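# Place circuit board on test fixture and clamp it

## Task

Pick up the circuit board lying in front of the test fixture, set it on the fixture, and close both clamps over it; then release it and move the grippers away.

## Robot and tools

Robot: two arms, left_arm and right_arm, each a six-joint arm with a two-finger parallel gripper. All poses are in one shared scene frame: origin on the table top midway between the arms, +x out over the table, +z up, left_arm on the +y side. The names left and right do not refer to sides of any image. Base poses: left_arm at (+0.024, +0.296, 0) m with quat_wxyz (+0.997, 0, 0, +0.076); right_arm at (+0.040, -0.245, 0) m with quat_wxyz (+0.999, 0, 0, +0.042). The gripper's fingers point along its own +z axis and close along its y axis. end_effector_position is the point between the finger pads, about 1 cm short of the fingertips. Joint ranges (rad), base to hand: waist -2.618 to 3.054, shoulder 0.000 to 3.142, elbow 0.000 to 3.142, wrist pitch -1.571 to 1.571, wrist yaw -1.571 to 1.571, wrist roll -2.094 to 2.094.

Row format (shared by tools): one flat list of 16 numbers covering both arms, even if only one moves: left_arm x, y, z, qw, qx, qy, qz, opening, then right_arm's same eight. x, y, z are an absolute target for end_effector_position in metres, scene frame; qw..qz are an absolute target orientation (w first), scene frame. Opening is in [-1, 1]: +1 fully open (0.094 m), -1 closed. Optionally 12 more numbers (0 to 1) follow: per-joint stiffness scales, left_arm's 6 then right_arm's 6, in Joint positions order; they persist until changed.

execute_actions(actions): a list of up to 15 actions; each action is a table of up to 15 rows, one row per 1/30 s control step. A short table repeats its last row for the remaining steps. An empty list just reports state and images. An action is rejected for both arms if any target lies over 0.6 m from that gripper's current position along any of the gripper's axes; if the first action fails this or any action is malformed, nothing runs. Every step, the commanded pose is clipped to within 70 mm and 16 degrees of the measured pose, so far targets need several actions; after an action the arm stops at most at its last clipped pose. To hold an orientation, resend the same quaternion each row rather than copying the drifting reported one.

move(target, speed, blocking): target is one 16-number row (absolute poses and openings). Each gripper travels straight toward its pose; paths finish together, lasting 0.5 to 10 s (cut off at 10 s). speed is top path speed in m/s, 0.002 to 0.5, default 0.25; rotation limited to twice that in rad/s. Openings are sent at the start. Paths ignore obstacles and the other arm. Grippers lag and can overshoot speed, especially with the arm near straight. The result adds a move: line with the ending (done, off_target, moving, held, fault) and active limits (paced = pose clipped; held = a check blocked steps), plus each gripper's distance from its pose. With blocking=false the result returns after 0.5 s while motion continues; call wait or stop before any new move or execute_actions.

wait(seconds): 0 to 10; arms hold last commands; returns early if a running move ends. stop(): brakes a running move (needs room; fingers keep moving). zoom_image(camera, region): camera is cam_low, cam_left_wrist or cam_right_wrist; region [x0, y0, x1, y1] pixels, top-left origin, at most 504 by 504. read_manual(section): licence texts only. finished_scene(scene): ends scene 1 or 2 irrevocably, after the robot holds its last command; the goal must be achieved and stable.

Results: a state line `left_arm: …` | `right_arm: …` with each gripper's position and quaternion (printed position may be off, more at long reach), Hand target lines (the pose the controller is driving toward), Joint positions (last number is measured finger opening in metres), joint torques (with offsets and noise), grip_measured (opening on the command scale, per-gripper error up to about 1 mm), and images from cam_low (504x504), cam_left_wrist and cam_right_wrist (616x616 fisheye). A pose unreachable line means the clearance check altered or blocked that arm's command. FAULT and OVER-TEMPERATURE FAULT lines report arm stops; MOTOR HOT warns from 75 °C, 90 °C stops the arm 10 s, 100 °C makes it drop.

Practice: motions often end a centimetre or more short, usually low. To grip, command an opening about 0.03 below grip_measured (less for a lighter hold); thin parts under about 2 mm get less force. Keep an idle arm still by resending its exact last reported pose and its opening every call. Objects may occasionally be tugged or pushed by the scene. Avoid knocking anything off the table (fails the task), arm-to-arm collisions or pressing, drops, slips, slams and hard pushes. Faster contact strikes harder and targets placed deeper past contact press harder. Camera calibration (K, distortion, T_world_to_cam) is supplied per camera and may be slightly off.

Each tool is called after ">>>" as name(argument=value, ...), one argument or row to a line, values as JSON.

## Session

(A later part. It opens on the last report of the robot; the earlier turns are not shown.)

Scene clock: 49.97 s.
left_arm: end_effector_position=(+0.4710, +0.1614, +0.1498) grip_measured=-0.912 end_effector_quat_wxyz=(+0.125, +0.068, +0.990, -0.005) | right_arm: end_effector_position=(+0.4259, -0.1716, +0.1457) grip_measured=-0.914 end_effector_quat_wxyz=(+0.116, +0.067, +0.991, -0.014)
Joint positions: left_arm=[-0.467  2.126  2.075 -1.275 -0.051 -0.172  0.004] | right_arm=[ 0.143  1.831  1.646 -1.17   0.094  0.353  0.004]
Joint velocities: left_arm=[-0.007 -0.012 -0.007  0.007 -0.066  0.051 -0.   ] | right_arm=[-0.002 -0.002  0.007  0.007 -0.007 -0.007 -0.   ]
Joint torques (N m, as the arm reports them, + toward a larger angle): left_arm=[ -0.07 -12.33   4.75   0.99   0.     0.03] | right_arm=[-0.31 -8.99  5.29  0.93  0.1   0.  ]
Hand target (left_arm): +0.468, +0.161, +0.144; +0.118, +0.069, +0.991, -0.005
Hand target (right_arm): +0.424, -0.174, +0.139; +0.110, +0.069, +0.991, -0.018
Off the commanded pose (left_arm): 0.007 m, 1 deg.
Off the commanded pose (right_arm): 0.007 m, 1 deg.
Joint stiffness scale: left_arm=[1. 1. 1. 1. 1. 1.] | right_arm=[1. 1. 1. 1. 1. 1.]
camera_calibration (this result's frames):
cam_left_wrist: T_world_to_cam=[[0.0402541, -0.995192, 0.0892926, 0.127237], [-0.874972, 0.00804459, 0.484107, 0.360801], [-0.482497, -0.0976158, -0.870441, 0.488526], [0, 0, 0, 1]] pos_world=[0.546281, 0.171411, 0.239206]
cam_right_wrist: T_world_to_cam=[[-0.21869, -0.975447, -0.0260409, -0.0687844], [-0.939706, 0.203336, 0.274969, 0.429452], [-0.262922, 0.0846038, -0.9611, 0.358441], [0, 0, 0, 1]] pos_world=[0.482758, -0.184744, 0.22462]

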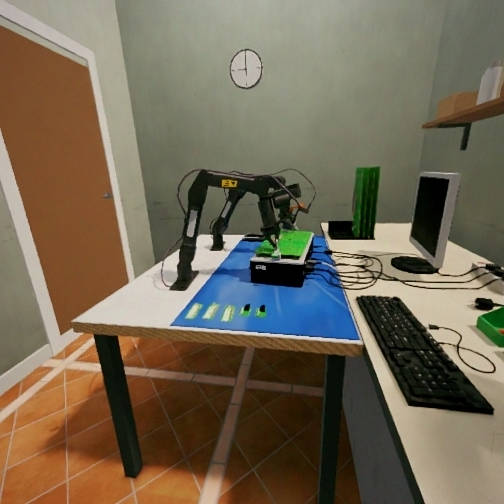

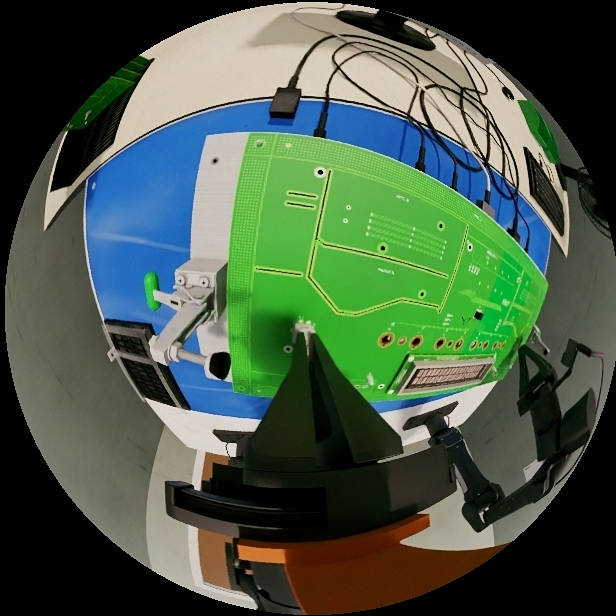

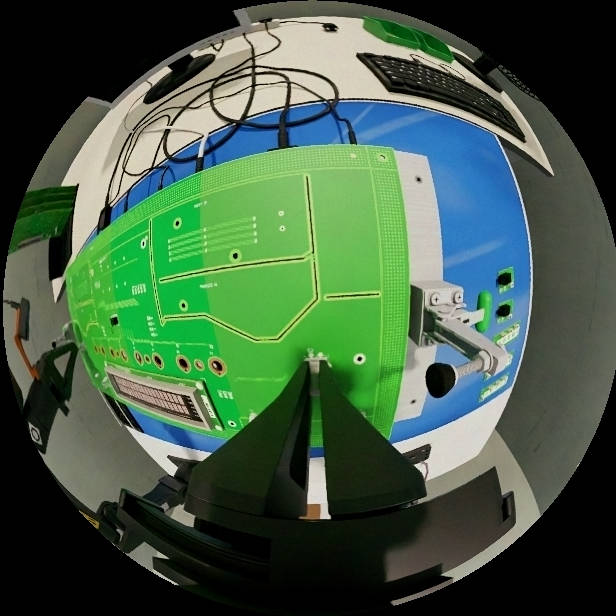

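>>> execute_actions(
  actions=[
    [[0.471,0.1613,0.152,0.125,0.069,0.99,-0.005,-0.7,0.426,-0.172,0.149,0.116,0.069,0.991,-0.014,-0.7]],
  ],
)

>>> move(
  target=[0.47,0.1613,0.19,0.14,0.069,0.988,-0.005,-0.7,0.426,-0.172,0.19,0.13,0.069,0.989,-0.01,-0.7],
  speed=0.08,
)

>>> move(
  target=[0.37,0.2,0.22,0.14,0.069,0.988,-0.005,-0.7,0.32,-0.18,0.2,0.13,0.069,0.989,-0.01,-0.7],
  speed=0.2,
)

Scene clock: 50.57 s.
left_arm: end_effector_position=(+0.4710, +0.1615, +0.1498) grip_measured=-0.702 end_effector_quat_wxyz=(+0.125, +0.067, +0.990, -0.004) | right_arm: end_effector_position=(+0.4245, -0.1719, +0.1455) grip_measured=-0.703 end_effector_quat_wxyz=(+0.114, +0.067, +0.991, -0.015)
Joint positions: left_arm=[-0.467  2.126  2.075 -1.275 -0.052 -0.172  0.014] | right_arm=[ 0.143  1.831  1.646 -1.176  0.094  0.353  0.014]
Joint velocities: left_arm=[ 0.002  0.002  0.017 -0.051 -0.007 -0.007 -0.001] | right_arm=[ 0.022 -0.002 -0.017 -0.007  0.022  0.022  0.   ]
Joint torques (N m, as the arm reports them, + toward a larger angle): left_arm=[ -0.02 -11.8    7.53   0.83  -0.04   0.05] | right_arm=[-0.12 -9.13  8.42  0.74  0.05  0.02]
Hand target (left_arm): +0.471, +0.161, +0.152; +0.125, +0.069, +0.990, -0.005
Hand target (right_arm): +0.426, -0.172, +0.149; +0.116, +0.069, +0.991, -0.014
Off the commanded pose (left_arm): 0.002 m, 0 deg.
Off the commanded pose (right_arm): 0.004 m, 0 deg.
Joint stiffness scale: left_arm=[1. 1. 1. 1. 1. 1.] | right_arm=[1. 1. 1. 1. 1. 1.]
camera_calibration (this result's frames):
cam_left_wrist: T_world_to_cam=[[0.040336, -0.995219, 0.0889469, 0.127318], [-0.875028, 0.00779325, 0.484009, 0.360898], [-0.482389, -0.0973541, -0.870531, 0.488465], [0, 0, 0, 1]] pos_world=[0.54629, 0.171451, 0.239221]
cam_right_wrist: T_world_to_cam=[[-0.218828, -0.975479, -0.0235633, -0.0696995], [-0.938159, 0.203694, 0.279941, 0.426979], [-0.268276, 0.083365, -0.959728, 0.359777], [0, 0, 0, 1]] pos_world=[0.481841, -0.184956, 0.224117]

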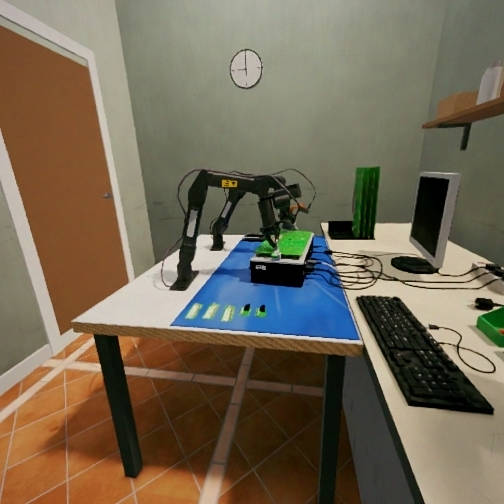

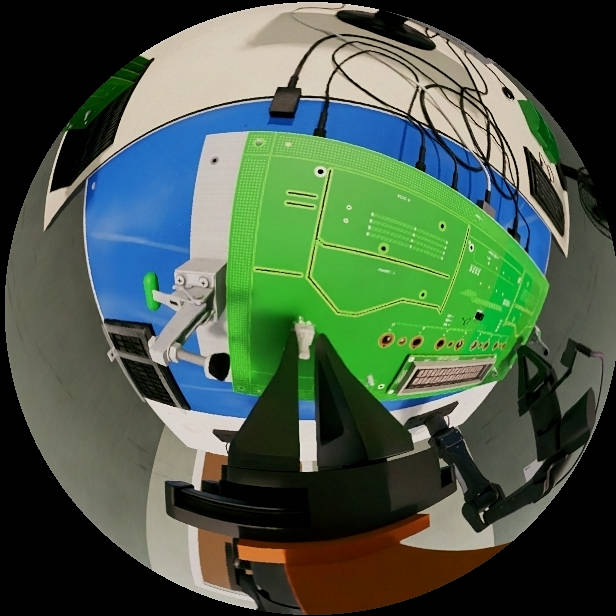

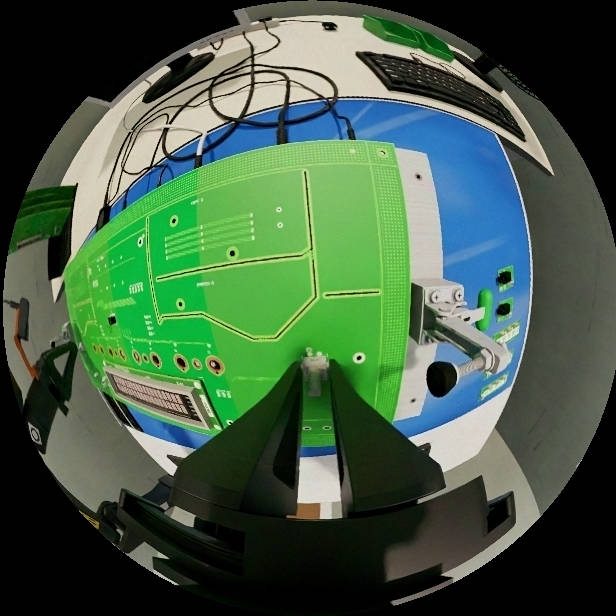

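Scene clock: 51.77 s.
left_arm: end_effector_position=(+0.4699, +0.1618, +0.1855) grip_measured=-0.702 end_effector_quat_wxyz=(+0.137, +0.067, +0.988, -0.008) | right_arm: end_effector_position=(+0.4251, -0.1718, +0.1836) grip_measured=-0.703 end_effector_quat_wxyz=(+0.124, +0.068, +0.990, -0.012)
Joint positions: left_arm=[-0.467  2.134  2.229 -1.394 -0.052 -0.172  0.014] | right_arm=[ 0.143  1.831  1.794 -1.302  0.094  0.353  0.014]
Joint velocities: left_arm=[-0.007 -0.007  0.012  0.037 -0.037 -0.007 -0.001] | right_arm=[ 0.007  0.007 -0.017  0.022 -0.051 -0.022  0.   ]
Joint torques (N m, as the arm reports them, + toward a larger angle): left_arm=[ -0.31 -11.27   8.58   0.77  -0.11   0.04] | right_arm=[-0.1  -9.35  8.74  0.8   0.07  0.01]
Hand target (left_arm): +0.470, +0.161, +0.190; +0.140, +0.069, +0.988, -0.005
Hand target (right_arm): +0.426, -0.172, +0.190; +0.130, +0.069, +0.989, -0.010
Off the commanded pose (left_arm): 0.005 m, 0 deg.
Off the commanded pose (right_arm): 0.006 m, 1 deg.
Joint stiffness scale: left_arm=[1. 1. 1. 1. 1. 1.] | right_arm=[1. 1. 1. 1. 1. 1.]
move: done
camera_calibration (this result's frames):
cam_left_wrist: T_world_to_cam=[[0.0379957, -0.994459, 0.0980216, 0.123843], [-0.886868, 0.0116412, 0.461876, 0.351669], [-0.460458, -0.104482, -0.881511, 0.511938], [0, 0, 0, 1]] pos_world=[0.542904, 0.172551, 0.276713]
cam_right_wrist: T_world_to_cam=[[-0.218217, -0.975337, -0.0331386, -0.0670399], [-0.943986, 0.202346, 0.260666, 0.42258], [-0.247532, 0.0881643, -0.96486, 0.389417], [0, 0, 0, 1]] pos_world=[0.480673, -0.185227, 0.263359]

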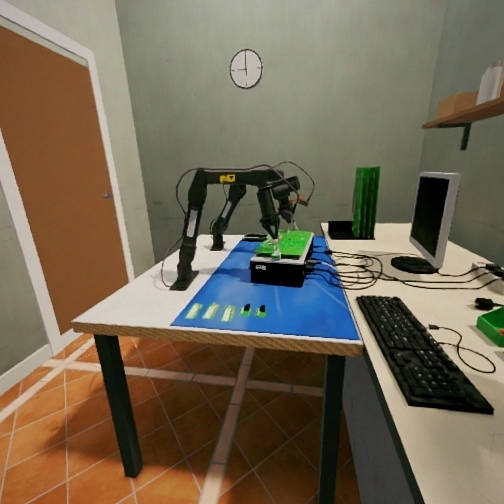

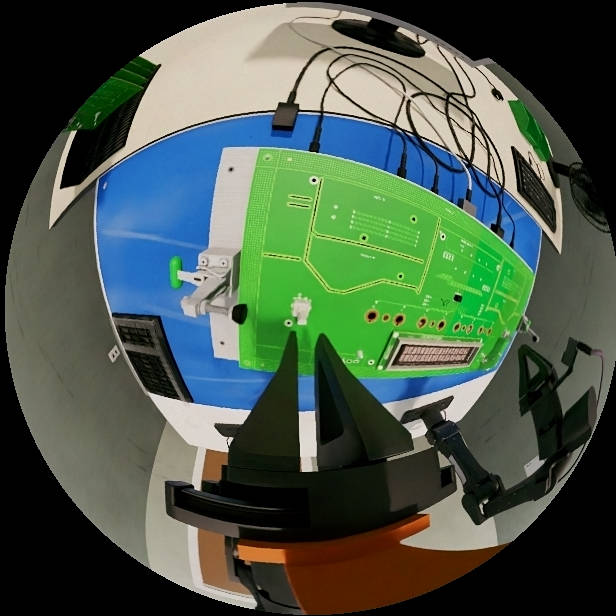

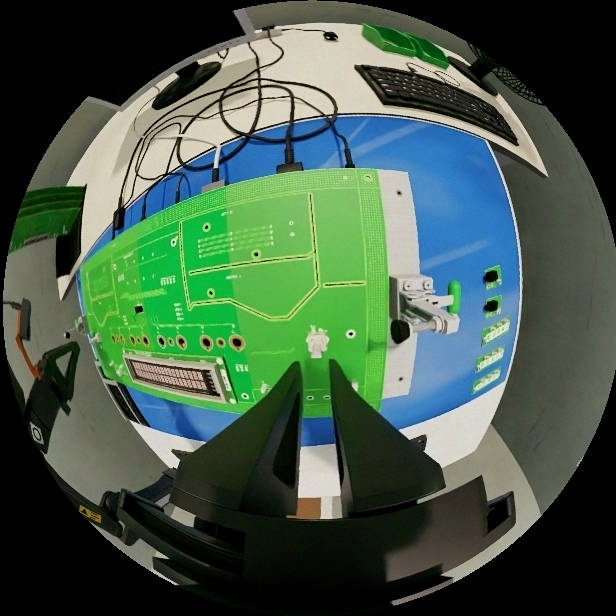

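Scene clock: 52.87 s.
left_arm: end_effector_position=(+0.3724, +0.1963, +0.2218) grip_measured=-0.702 end_effector_quat_wxyz=(+0.142, +0.067, +0.988, -0.008) | right_arm: end_effector_position=(+0.3251, -0.1776, +0.2005) grip_measured=-0.703 end_effector_quat_wxyz=(+0.129, +0.068, +0.989, -0.005)
Joint positions: left_arm=[-0.459  1.701  1.784 -1.372 -0.052 -0.163  0.014] | right_arm=[ 0.203  1.452  1.453 -1.331  0.098  0.412  0.014]
Joint velocities: left_arm=[-0.007  0.002  0.002 -0.051 -0.095 -0.095  0.001] | right_arm=[ 0.007 -0.007  0.017  0.022 -0.022 -0.066 -0.   ]
Joint torques (N m, as the arm reports them, + toward a larger angle): left_arm=[ 0.61 -8.45  5.52  0.97 -0.06  0.14] | right_arm=[ 0.63 -6.74  5.66  0.81  0.21  0.06]
Hand target (left_arm): +0.370, +0.200, +0.221; +0.140, +0.069, +0.988, -0.005
Hand target (right_arm): +0.320, -0.179, +0.201; +0.130, +0.069, +0.989, -0.010
Off the commanded pose (left_arm): 0.005 m, 0 deg.
Off the commanded pose (right_arm): 0.006 m, 1 deg.
Joint stiffness scale: left_arm=[1. 1. 1. 1. 1. 1.] | right_arm=[1. 1. 1. 1. 1. 1.]
move: done
camera_calibration (this result's frames):
cam_left_wrist: T_world_to_cam=[[0.0362258, -0.994418, 0.0991006, 0.158657], [-0.89131, 0.0126965, 0.453217, 0.251387], [-0.451945, -0.104748, -0.885874, 0.500515], [0, 0, 0, 1]] pos_world=[0.444522, 0.207007, 0.313737]
cam_right_wrist: T_world_to_cam=[[-0.216376, -0.97509, -0.0487993, -0.0913914], [-0.947197, 0.197546, 0.252574, 0.32677], [-0.236642, 0.100873, -0.966346, 0.380559], [0, 0, 0, 1]] pos_world=[0.379797, -0.192055, 0.280759]

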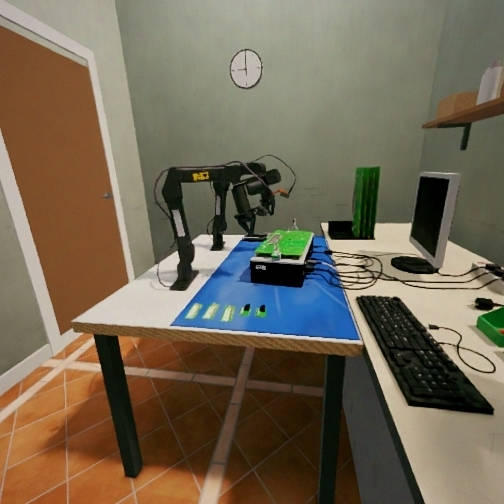

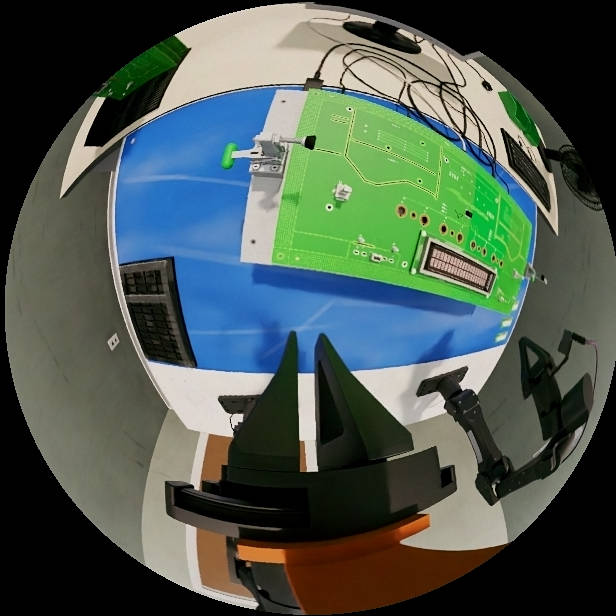

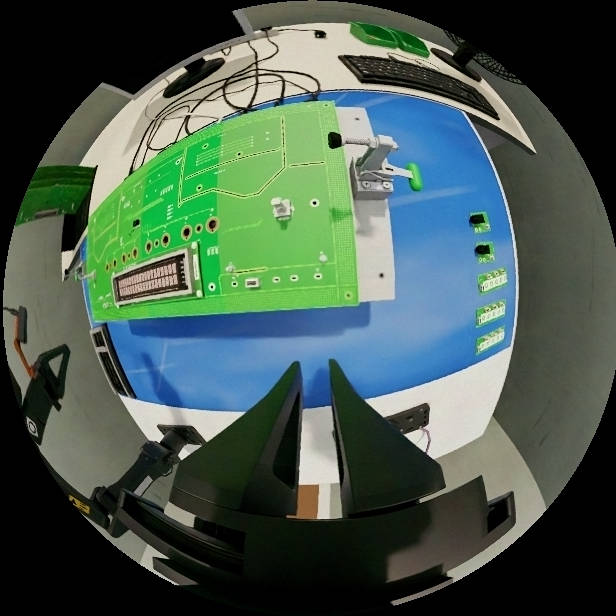

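>>> zoom_image(
  camera="cam_right_wrist",
  region=[320, 260, 400, 320],
)

>>> zoom_image(
  camera="cam_right_wrist",
  region=[320, 115, 440, 215],
)

Region (320, 260, 400, 320) of cam_right_wrist's 616x616 image, scaled by 6.300, with more detail than that image has; it fills the top 378 rows of this view, and the rest is white.

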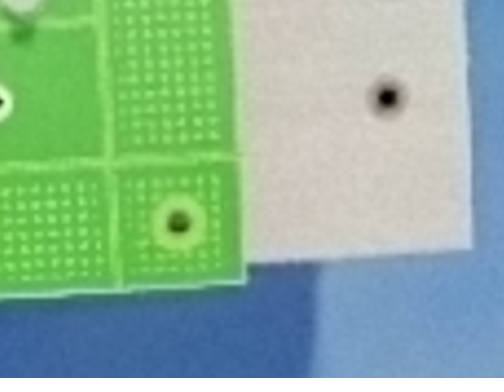

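Region (320, 115, 440, 215) of cam_right_wrist's 616x616 image, scaled by 4.200, with more detail than that image has.

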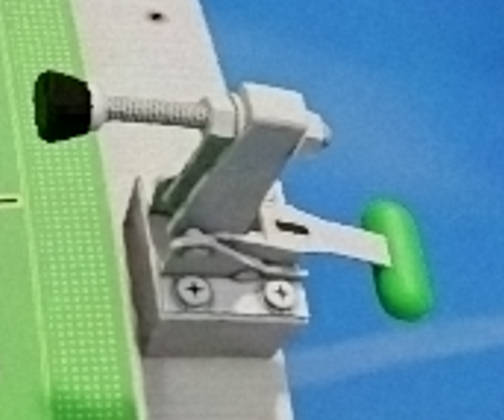

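>>> move(
  target=[0.42,0.31,0.22,0.2,0.069,0.977,-0.014,-1,0.312,-0.185,0.125,0.13,0.069,0.989,-0.01,-1],
  speed=0.15,
)

Scene clock: 54.73 s.
left_arm: end_effector_position=(+0.4171, +0.3104, +0.2249) grip_measured=-0.977 end_effector_quat_wxyz=(+0.204, +0.063, +0.977, -0.014) | right_arm: end_effector_position=(+0.3097, -0.1822, +0.1192) grip_measured=-0.997 end_effector_quat_wxyz=(+0.113, +0.067, +0.991, -0.011)
Joint positions: left_arm=[-0.082  1.701  1.753 -1.219  0.08   0.182  0.001] | right_arm=[ 0.203  1.397  1.089 -1.057  0.098  0.413  0.   ]
Joint velocities: left_arm=[-0.007 -0.017 -0.002 -0.007 -0.022  0.007 -0.001] | right_arm=[-0.002 -0.007 -0.002 -0.022 -0.007  0.022 -0.001]
Joint torques (N m, as the arm reports them, + toward a larger angle): left_arm=[ 0.04 -6.82  6.49  1.31  0.12  0.12] | right_arm=[-0.51 -7.51  6.38  0.96  0.17 -0.04]
Hand target (left_arm): +0.421, +0.309, +0.220; +0.202, +0.069, +0.977, -0.017
Hand target (right_arm): +0.311, -0.185, +0.125; +0.130, +0.069, +0.989, -0.010
Off the commanded pose (left_arm): 0.006 m, 1 deg.
Off the commanded pose (right_arm): 0.007 m, 2 deg.
Joint stiffness scale: left_arm=[1. 1. 1. 1. 1. 1.] | right_arm=[1. 1. 1. 1. 1. 1.]
move: done
camera_calibration (this result's frames):
cam_left_wrist: T_world_to_cam=[[0.0298694, -0.991796, 0.124289, 0.266365], [-0.940437, 0.0142439, 0.33967, 0.333862], [-0.338654, -0.127032, -0.932296, 0.505543], [0, 0, 0, 1]] pos_world=[0.477224, 0.323644, 0.324806]
cam_right_wrist: T_world_to_cam=[[-0.218529, -0.975317, -0.0316401, -0.104629], [-0.938067, 0.201029, 0.282166, 0.327909], [-0.268841, 0.091342, -0.958844, 0.306088], [0, 0, 0, 1]] pos_world=[0.367025, -0.195925, 0.197656]

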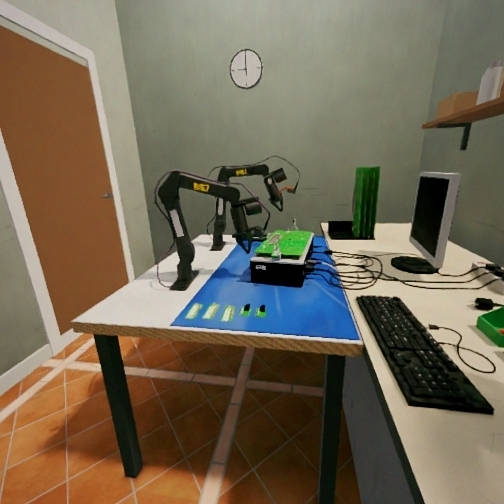

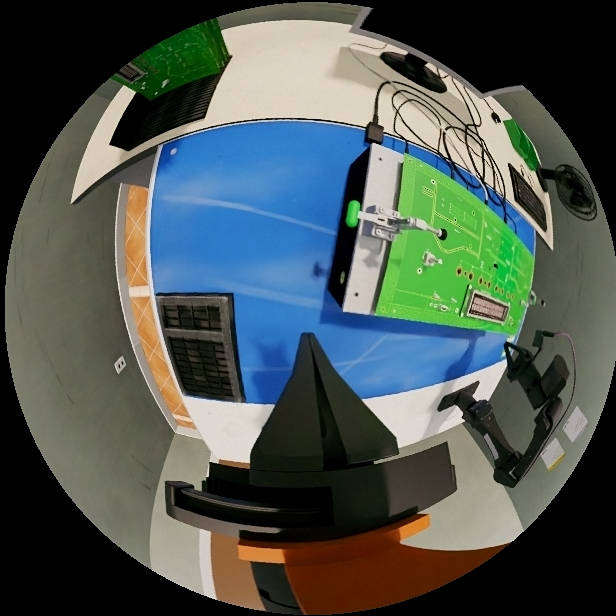

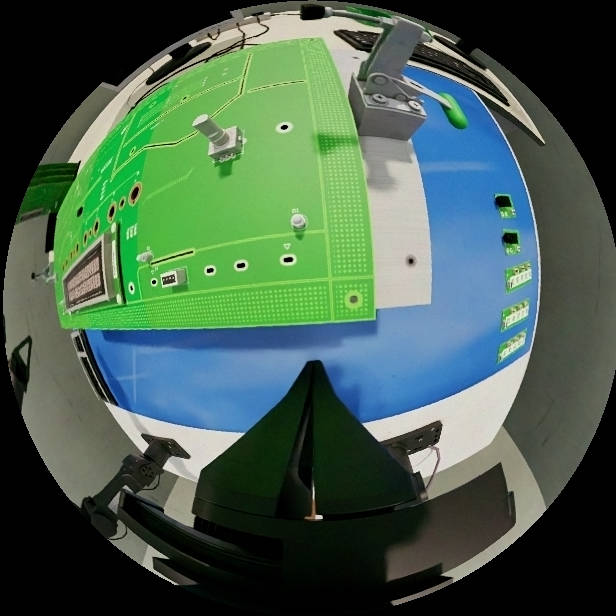

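>>> move(
  target=[0.49,0.30,0.2,0.2,0.069,0.977,-0.014,-1,0.335,-0.186,0.131,0.13,0.069,0.989,-0.01,-1],
  speed=0.06,
)

>>> zoom_image(
  camera="cam_right_wrist",
  region=[280, 290, 400, 390],
)

Scene clock: 56.43 s.
left_arm: end_effector_position=(+0.4837, +0.3018, +0.1916) grip_measured=-0.977 end_effector_quat_wxyz=(+0.187, +0.071, +0.980, -0.017) | right_arm: end_effector_position=(+0.3274, -0.1854, +0.1270) grip_measured=-0.997 end_effector_quat_wxyz=(+0.122, +0.069, +0.990, -0.010)
Joint positions: left_arm=[-0.113  1.981  1.99  -1.208  0.074  0.169  0.001] | right_arm=[ 0.175  1.441  1.153 -1.057  0.098  0.388  0.   ]
Joint velocities: left_arm=[ 0.002 -0.022  0.017 -0.007 -0.095 -0.007  0.003] | right_arm=[-0.012 -0.017 -0.007  0.066 -0.066  0.066  0.   ]
Joint torques (N m, as the arm reports them, + toward a larger angle): left_arm=[ -0.67 -10.42   8.96   1.13  -0.04  -0.09] | right_arm=[-0.68 -4.33  9.08  0.93  0.08 -0.06]
Hand target (left_arm): +0.489, +0.300, +0.200; +0.200, +0.069, +0.977, -0.014
Hand target (right_arm): +0.335, -0.186, +0.131; +0.130, +0.069, +0.989, -0.010
Off the commanded pose (left_arm): 0.011 m, 2 deg.
Off the commanded pose (right_arm): 0.009 m, 1 deg.
Joint stiffness scale: left_arm=[1. 1. 1. 1. 1. 1.] | right_arm=[1. 1. 1. 1. 1. 1.]
move: off_target (left_arm)
camera_calibration (this result's frames):
cam_left_wrist: T_world_to_cam=[[0.0166943, -0.992064, 0.124622, 0.266438], [-0.928194, 0.0309608, 0.370807, 0.391084], [-0.371722, -0.121864, -0.920311, 0.508069], [0, 0, 0, 1]] pos_world=[0.547415, 0.31413, 0.289361]
cam_right_wrist: T_world_to_cam=[[-0.221185, -0.974588, -0.0354406, -0.102065], [-0.942457, 0.204268, 0.264668, 0.347272], [-0.250703, 0.0919417, -0.963688, 0.31345], [0, 0, 0, 1]] pos_world=[0.383296, -0.199227, 0.206539]

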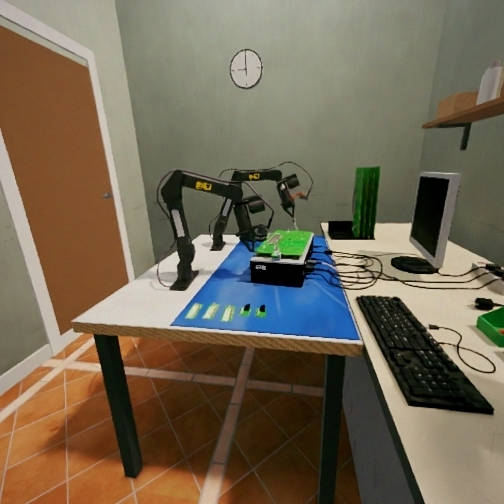

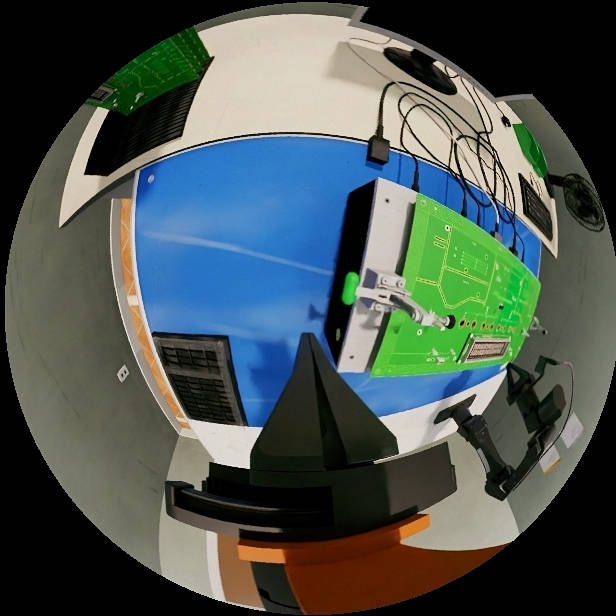

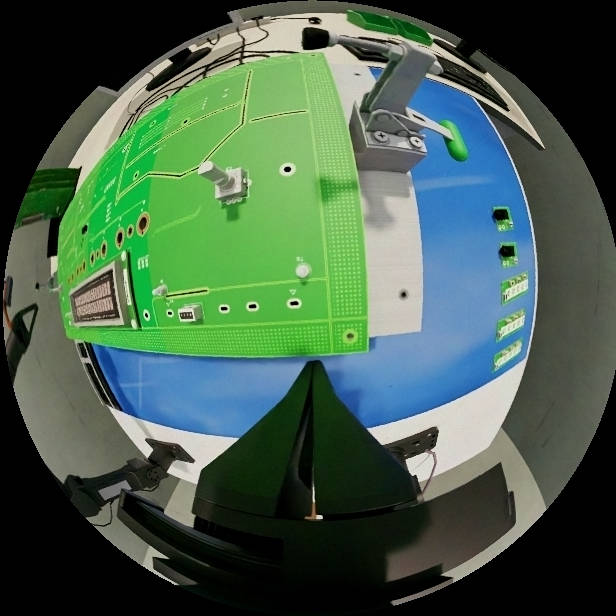

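Region (280, 290, 400, 390) of cam_right_wrist's 616x616 image, scaled by 4.200, with more detail than that image has.

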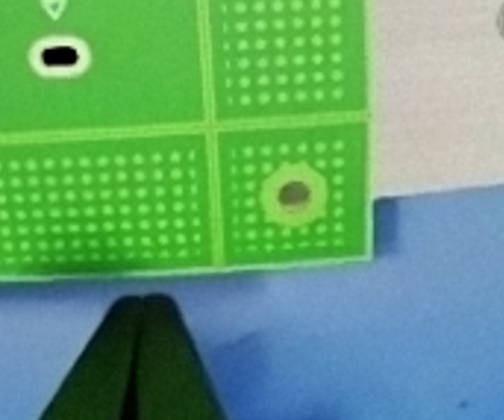

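>>> execute_actions(
  actions=[
    [[0.5,0.30,0.2,0.2,0.069,0.977,-0.014,-1,0.337,-0.186,0.13,0.13,0.069,0.989,-0.01,-1],[0.5,0.30,0.2,0.2,0.069,0.977,-0.014,-1,0.338,-0.186,0.13,0.13,0.069,0.989,-0.01,-1],[0.5,0.30,0.2,0.2,0.069,0.977,-0.014,-1,0.339,-0.186,0.13,0.13,0.069,0.989,-0.01,-1],[0.5,0.30,0.2,0.2,0.069,0.977,-0.014,-1,0.340,-0.186,0.13,0.13,0.069,0.989,-0.01,-1],[0.5,0.30,0.2,0.2,0.069,0.977,-0.014,-1,0.341,-0.186,0.129,0.13,0.069,0.989,-0.01,-1],[0.5,0.30,0.2,0.2,0.069,0.977,-0.014,-1,0.342,-0.186,0.129,0.13,0.069,0.989,-0.01,-1]],
  ],
)

>>> zoom_image(
  camera="cam_right_wrist",
  region=[280, 290, 400, 390],
)

Scene clock: 57.10 s.
left_arm: end_effector_position=(+0.4972, +0.3024, +0.1935) grip_measured=-0.977 end_effector_quat_wxyz=(+0.194, +0.071, +0.978, -0.016) | right_arm: end_effector_position=(+0.3322, -0.1858, +0.1242) grip_measured=-0.997 end_effector_quat_wxyz=(+0.118, +0.069, +0.991, -0.012)
Joint positions: left_arm=[-0.113  2.031  2.064 -1.218  0.073  0.169  0.001] | right_arm=[ 0.169  1.468  1.167 -1.053  0.098  0.382  0.   ]
Joint velocities: left_arm=[-0.012 -0.012  0.007 -0.066  0.066  0.066 -0.   ] | right_arm=[ 0.002 -0.007 -0.002 -0.037 -0.037  0.081 -0.   ]
Joint torques (N m, as the arm reports them, + toward a larger angle): left_arm=[ -0.7  -10.7    9.12   1.04  -0.04  -0.11] | right_arm=[-0.73 -4.63  9.2   0.98  0.08 -0.06]
Hand target (left_arm): +0.500, +0.300, +0.200; +0.200, +0.069, +0.977, -0.014
Hand target (right_arm): +0.342, -0.186, +0.129; +0.130, +0.069, +0.989, -0.010
Off the commanded pose (left_arm): 0.007 m, 1 deg.
Off the commanded pose (right_arm): 0.011 m, 1 deg.
Joint stiffness scale: left_arm=[1. 1. 1. 1. 1. 1.] | right_arm=[1. 1. 1. 1. 1. 1.]
camera_calibration (this result's frames):
cam_left_wrist: T_world_to_cam=[[0.0157406, -0.992129, 0.124224, 0.267138], [-0.933472, 0.0299397, 0.357398, 0.408423], [-0.358304, -0.121586, -0.925654, 0.509175], [0, 0, 0, 1]] pos_world=[0.559486, 0.314716, 0.292166]
cam_right_wrist: T_world_to_cam=[[-0.221128, -0.974768, -0.0305022, -0.102229], [-0.940133, 0.204745, 0.272451, 0.350984], [-0.259331, 0.0889226, -0.961686, 0.314001], [0, 0, 0, 1]] pos_world=[0.388796, -0.199433, 0.203227]

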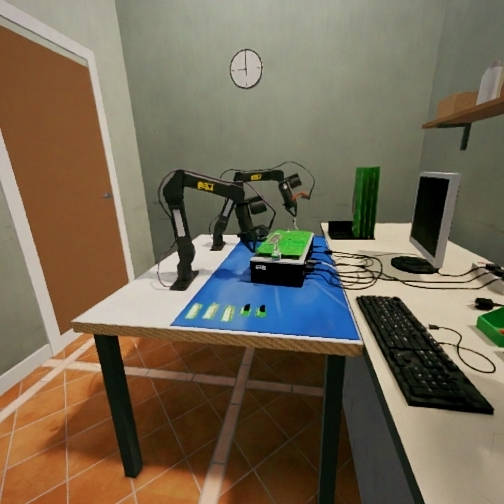

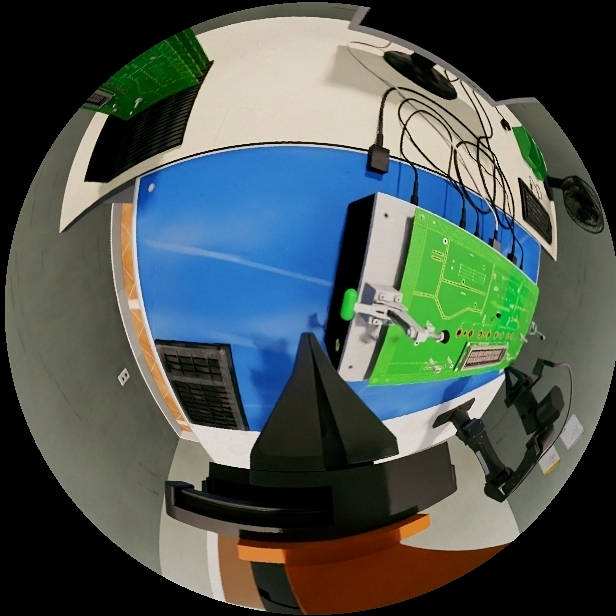

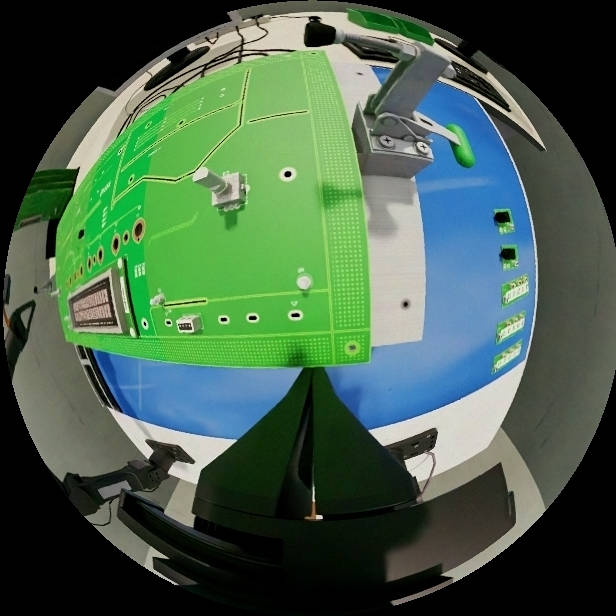

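Region (280, 290, 400, 390) of cam_right_wrist's 616x616 image, scaled by 4.200, with more detail than that image has.

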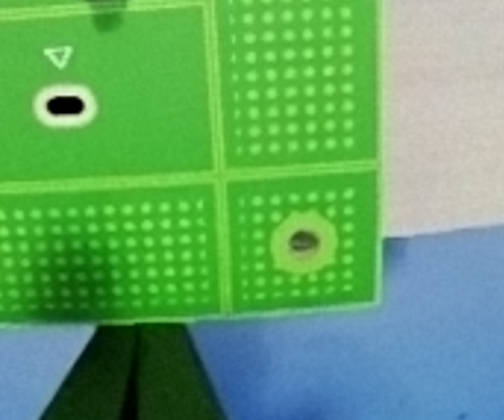

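>>> execute_actions(
  actions=[
    [[0.5,0.30,0.2,0.2,0.069,0.977,-0.014,-1,0.343,-0.186,0.129,0.13,0.069,0.989,-0.01,-1],[0.5,0.30,0.2,0.2,0.069,0.977,-0.014,-1,0.3435,-0.186,0.129,0.13,0.069,0.989,-0.01,-1],[0.5,0.30,0.2,0.2,0.069,0.977,-0.014,-1,0.344,-0.186,0.129,0.13,0.069,0.989,-0.01,-1],[0.5,0.30,0.2,0.2,0.069,0.977,-0.014,-1,0.3445,-0.186,0.129,0.13,0.069,0.989,-0.01,-1],[0.5,0.30,0.2,0.2,0.069,0.977,-0.014,-1,0.345,-0.186,0.129,0.13,0.069,0.989,-0.01,-1]],
  ],
)

>>> zoom_image(
  camera="cam_right_wrist",
  region=[280, 290, 400, 390],
)

Scene clock: 57.73 s.
left_arm: end_effector_position=(+0.4972, +0.3024, +0.1935) grip_measured=-0.977 end_effector_quat_wxyz=(+0.194, +0.071, +0.978, -0.016) | right_arm: end_effector_position=(+0.3357, -0.1857, +0.1247) grip_measured=-0.997 end_effector_quat_wxyz=(+0.119, +0.068, +0.990, -0.012)
Joint positions: left_arm=[-0.113  2.031  2.064 -1.218  0.073  0.169  0.001] | right_arm=[ 0.167  1.478  1.178 -1.051  0.098  0.379  0.   ]
Joint velocities: left_arm=[-0.007  0.007 -0.002  0.051  0.081 -0.11  -0.001] | right_arm=[-0.037 -0.017  0.017 -0.037  0.007 -0.095 -0.   ]
Joint torques (N m, as the arm reports them, + toward a larger angle): left_arm=[ -0.65 -10.7    9.14   1.03  -0.03  -0.11] | right_arm=[-0.73 -4.68  9.14  0.94  0.12 -0.06]
Hand target (left_arm): +0.500, +0.300, +0.200; +0.200, +0.069, +0.977, -0.014
Hand target (right_arm): +0.345, -0.186, +0.129; +0.130, +0.069, +0.989, -0.010
Off the commanded pose (left_arm): 0.007 m, 1 deg.
Off the commanded pose (right_arm): 0.010 m, 1 deg.
Joint stiffness scale: left_arm=[1. 1. 1. 1. 1. 1.] | right_arm=[1. 1. 1. 1. 1. 1.]
camera_calibration (this result's frames):
cam_left_wrist: T_world_to_cam=[[0.0157406, -0.992129, 0.124224, 0.267138], [-0.933472, 0.0299397, 0.357398, 0.408423], [-0.358304, -0.121586, -0.925654, 0.509175], [0, 0, 0, 1]] pos_world=[0.559486, 0.314716, 0.292166]
cam_right_wrist: T_world_to_cam=[[-0.220393, -0.974918, -0.0310023, -0.101469], [-0.940939, 0.204121, 0.270126, 0.354524], [-0.257023, 0.0887051, -0.962326, 0.314647], [0, 0, 0, 1]] pos_world=[0.392094, -0.199201, 0.203881]

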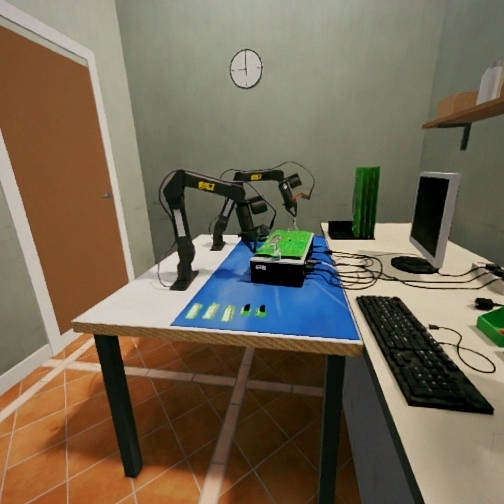

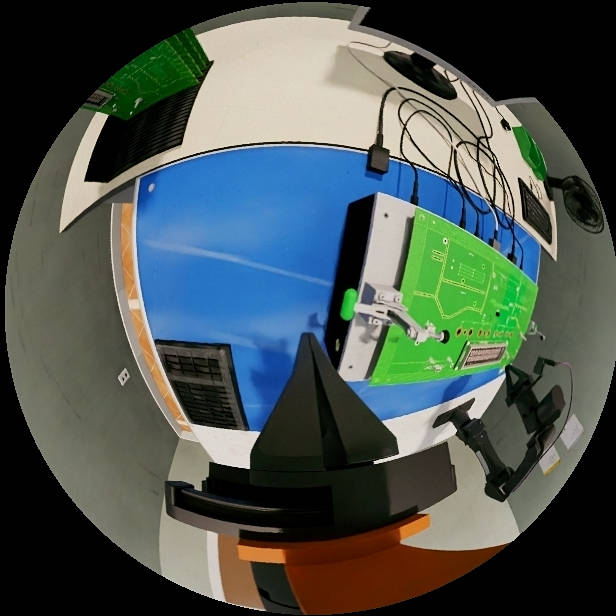

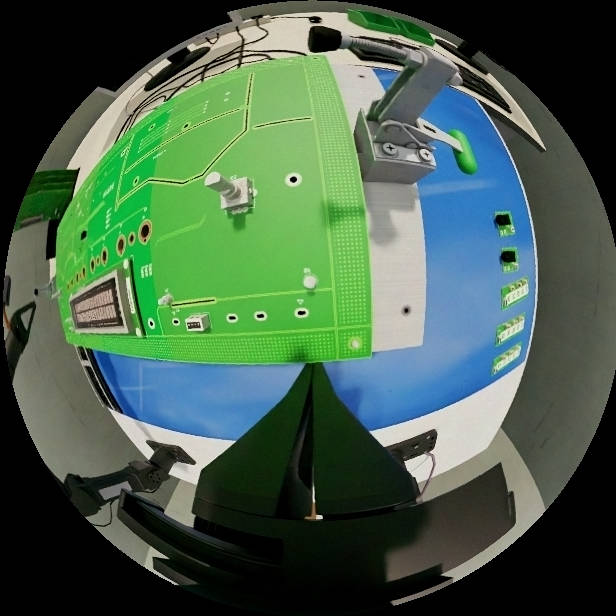

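Region (280, 290, 400, 390) of cam_right_wrist's 616x616 image, scaled by 4.200, with more detail than that image has.

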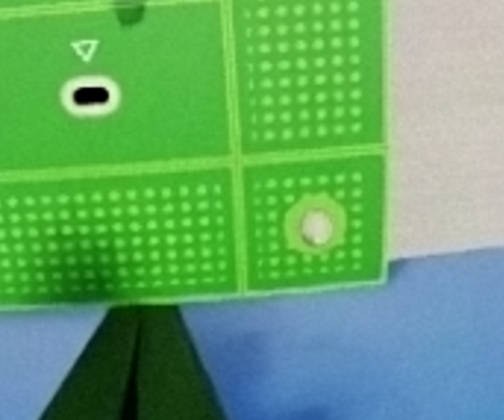

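>>> move(
  target=[0.5,0.275,0.185,0.2,0.069,0.977,-0.014,-1,0.31,-0.2,0.15,0.13,0.069,0.989,-0.01,-1],
  speed=0.08,
)

>>> move(
  target=[0.494,0.225,0.185,0.2,0.069,0.977,-0.014,-1,0.36,-0.33,0.19,0.13,0.069,0.989,-0.01,-1],
  speed=0.1,
)

Scene clock: 58.80 s.
left_arm: end_effector_position=(+0.4996, +0.2753, +0.1819) grip_measured=-0.977 end_effector_quat_wxyz=(+0.192, +0.074, +0.978, -0.017) | right_arm: end_effector_position=(+0.3158, -0.1969, +0.1492) grip_measured=-0.997 end_effector_quat_wxyz=(+0.131, +0.070, +0.989, -0.010)
Joint positions: left_arm=[-0.179  2.031  2.017 -1.172  0.051  0.114  0.001] | right_arm=[ 0.145  1.37   1.178 -1.132  0.096  0.359  0.   ]
Joint velocities: left_arm=[ 0.007  0.027 -0.007 -0.007 -0.081 -0.022 -0.001] | right_arm=[-0.007 -0.007  0.012  0.066 -0.022  0.022  0.   ]
Joint torques (N m, as the arm reports them, + toward a larger angle): left_arm=[ -0.22 -12.52   5.82   1.26  -0.06  -0.13] | right_arm=[-0.67 -6.6   5.98  0.79  0.02 -0.04]
Hand target (left_arm): +0.500, +0.275, +0.185; +0.199, +0.069, +0.977, -0.014
Hand target (right_arm): +0.310, -0.200, +0.150; +0.130, +0.069, +0.989, -0.010
Off the commanded pose (left_arm): 0.003 m, 1 deg.
Off the commanded pose (right_arm): 0.007 m, 0 deg.
Joint stiffness scale: left_arm=[1. 1. 1. 1. 1. 1.] | right_arm=[1. 1. 1. 1. 1. 1.]
move: done
camera_calibration (this result's frames):
cam_left_wrist: T_world_to_cam=[[0.00955906, -0.992257, 0.123831, 0.244822], [-0.931897, 0.036065, 0.360927, 0.412481], [-0.362598, -0.118848, -0.924336, 0.4972], [0, 0, 0, 1]] pos_world=[0.562333, 0.287141, 0.280388]
cam_right_wrist: T_world_to_cam=[[-0.222032, -0.974253, -0.0391586, -0.11417], [-0.94674, 0.205808, 0.247643, 0.33696], [-0.233208, 0.0920577, -0.96806, 0.328125], [0, 0, 0, 1]] pos_world=[0.370185, -0.210786, 0.229728]

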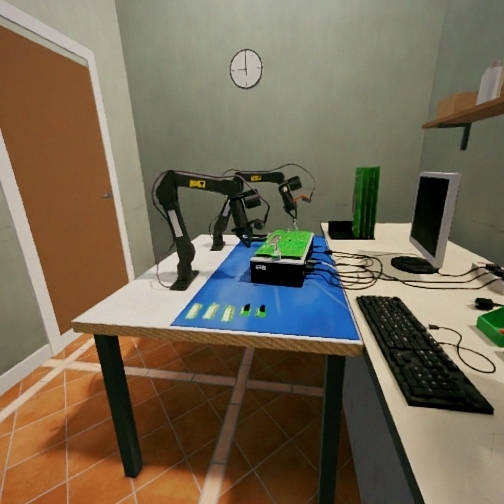

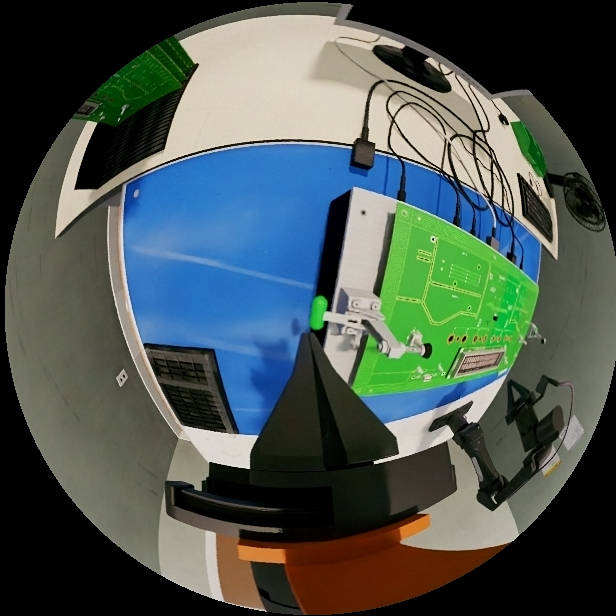

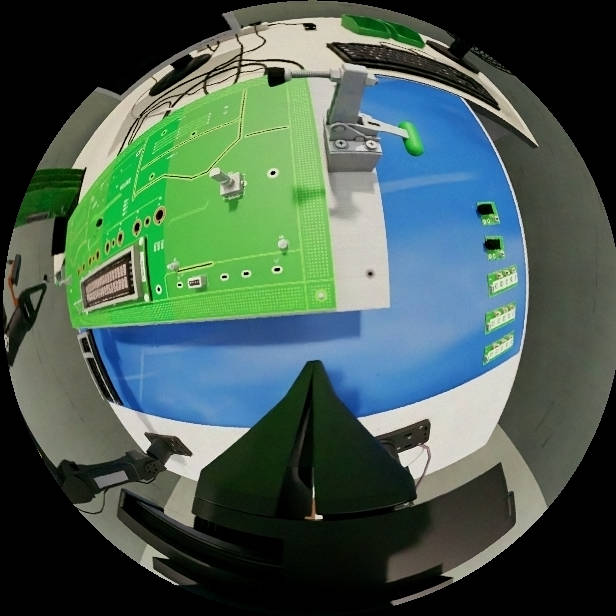

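Scene clock: 60.90 s.
left_arm: end_effector_position=(+0.4950, +0.2274, +0.1791) grip_measured=-0.978 end_effector_quat_wxyz=(+0.190, +0.071, +0.979, -0.013) | right_arm: end_effector_position=(+0.3558, -0.3288, +0.1864) grip_measured=-0.997 end_effector_quat_wxyz=(+0.126, +0.072, +0.989, -0.009)
Joint positions: left_arm=[-0.3    2.03   2.007 -1.165 -0.002 -0.002  0.001] | right_arm=[-0.366  1.559  1.496 -1.256 -0.034 -0.132  0.   ]
Joint velocities: left_arm=[ 0.002  0.002 -0.002  0.007 -0.037 -0.037  0.   ] | right_arm=[-0.022 -0.002  0.002 -0.007 -0.051  0.037  0.001]
Joint torques (N m, as the arm reports them, + toward a larger angle): left_arm=[ -0.62 -13.12   5.85   1.26  -0.07  -0.13] | right_arm=[-0.43 -5.47  9.02  0.85 -0.08 -0.03]
Hand target (left_arm): +0.494, +0.225, +0.185; +0.199, +0.069, +0.977, -0.013
Hand target (right_arm): +0.359, -0.330, +0.189; +0.128, +0.070, +0.989, -0.006
Off the commanded pose (left_arm): 0.006 m, 1 deg.
Off the commanded pose (right_arm): 0.006 m, 1 deg.
Joint stiffness scale: left_arm=[1. 1. 1. 1. 1. 1.] | right_arm=[1. 1. 1. 1. 1. 1.]
move: done
camera_calibration (this result's frames):
cam_left_wrist: T_world_to_cam=[[0.0159987, -0.992889, 0.117964, 0.195641], [-0.930405, 0.0284244, 0.365428, 0.411057], [-0.366183, -0.115601, -0.923334, 0.488099], [0, 0, 0, 1]] pos_world=[0.558053, 0.23899, 0.277388]
cam_right_wrist: T_world_to_cam=[[-0.226155, -0.973277, -0.0398149, -0.230395], [-0.943461, 0.208691, 0.257544, 0.390757], [-0.242353, 0.0958085, -0.965446, 0.389618], [0, 0, 0, 1]] pos_world=[0.410984, -0.343114, 0.266345]

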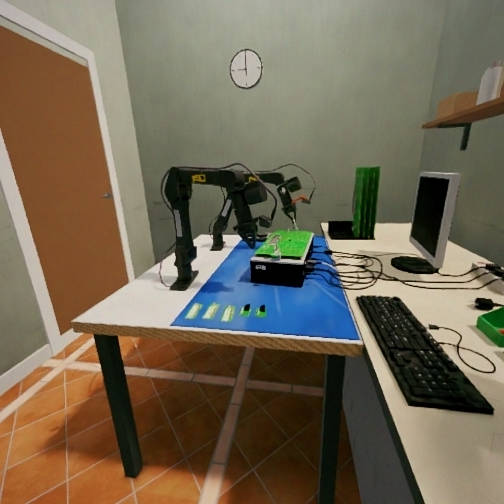

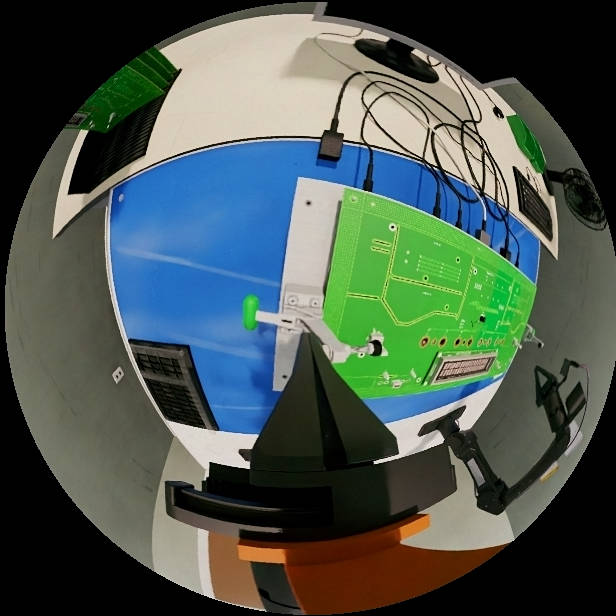

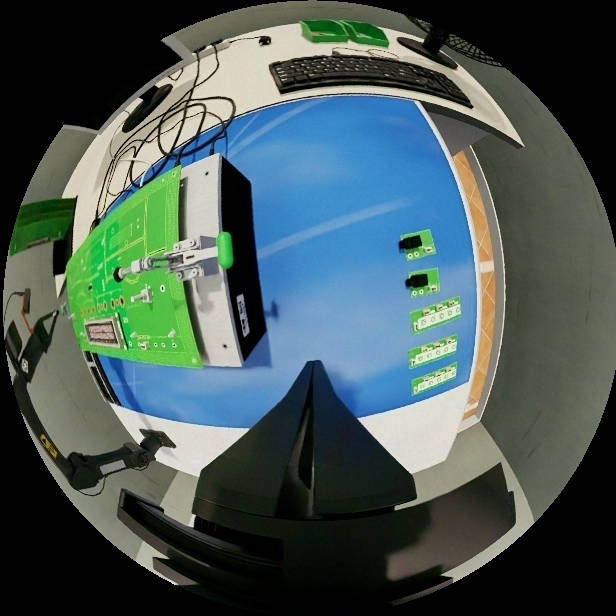

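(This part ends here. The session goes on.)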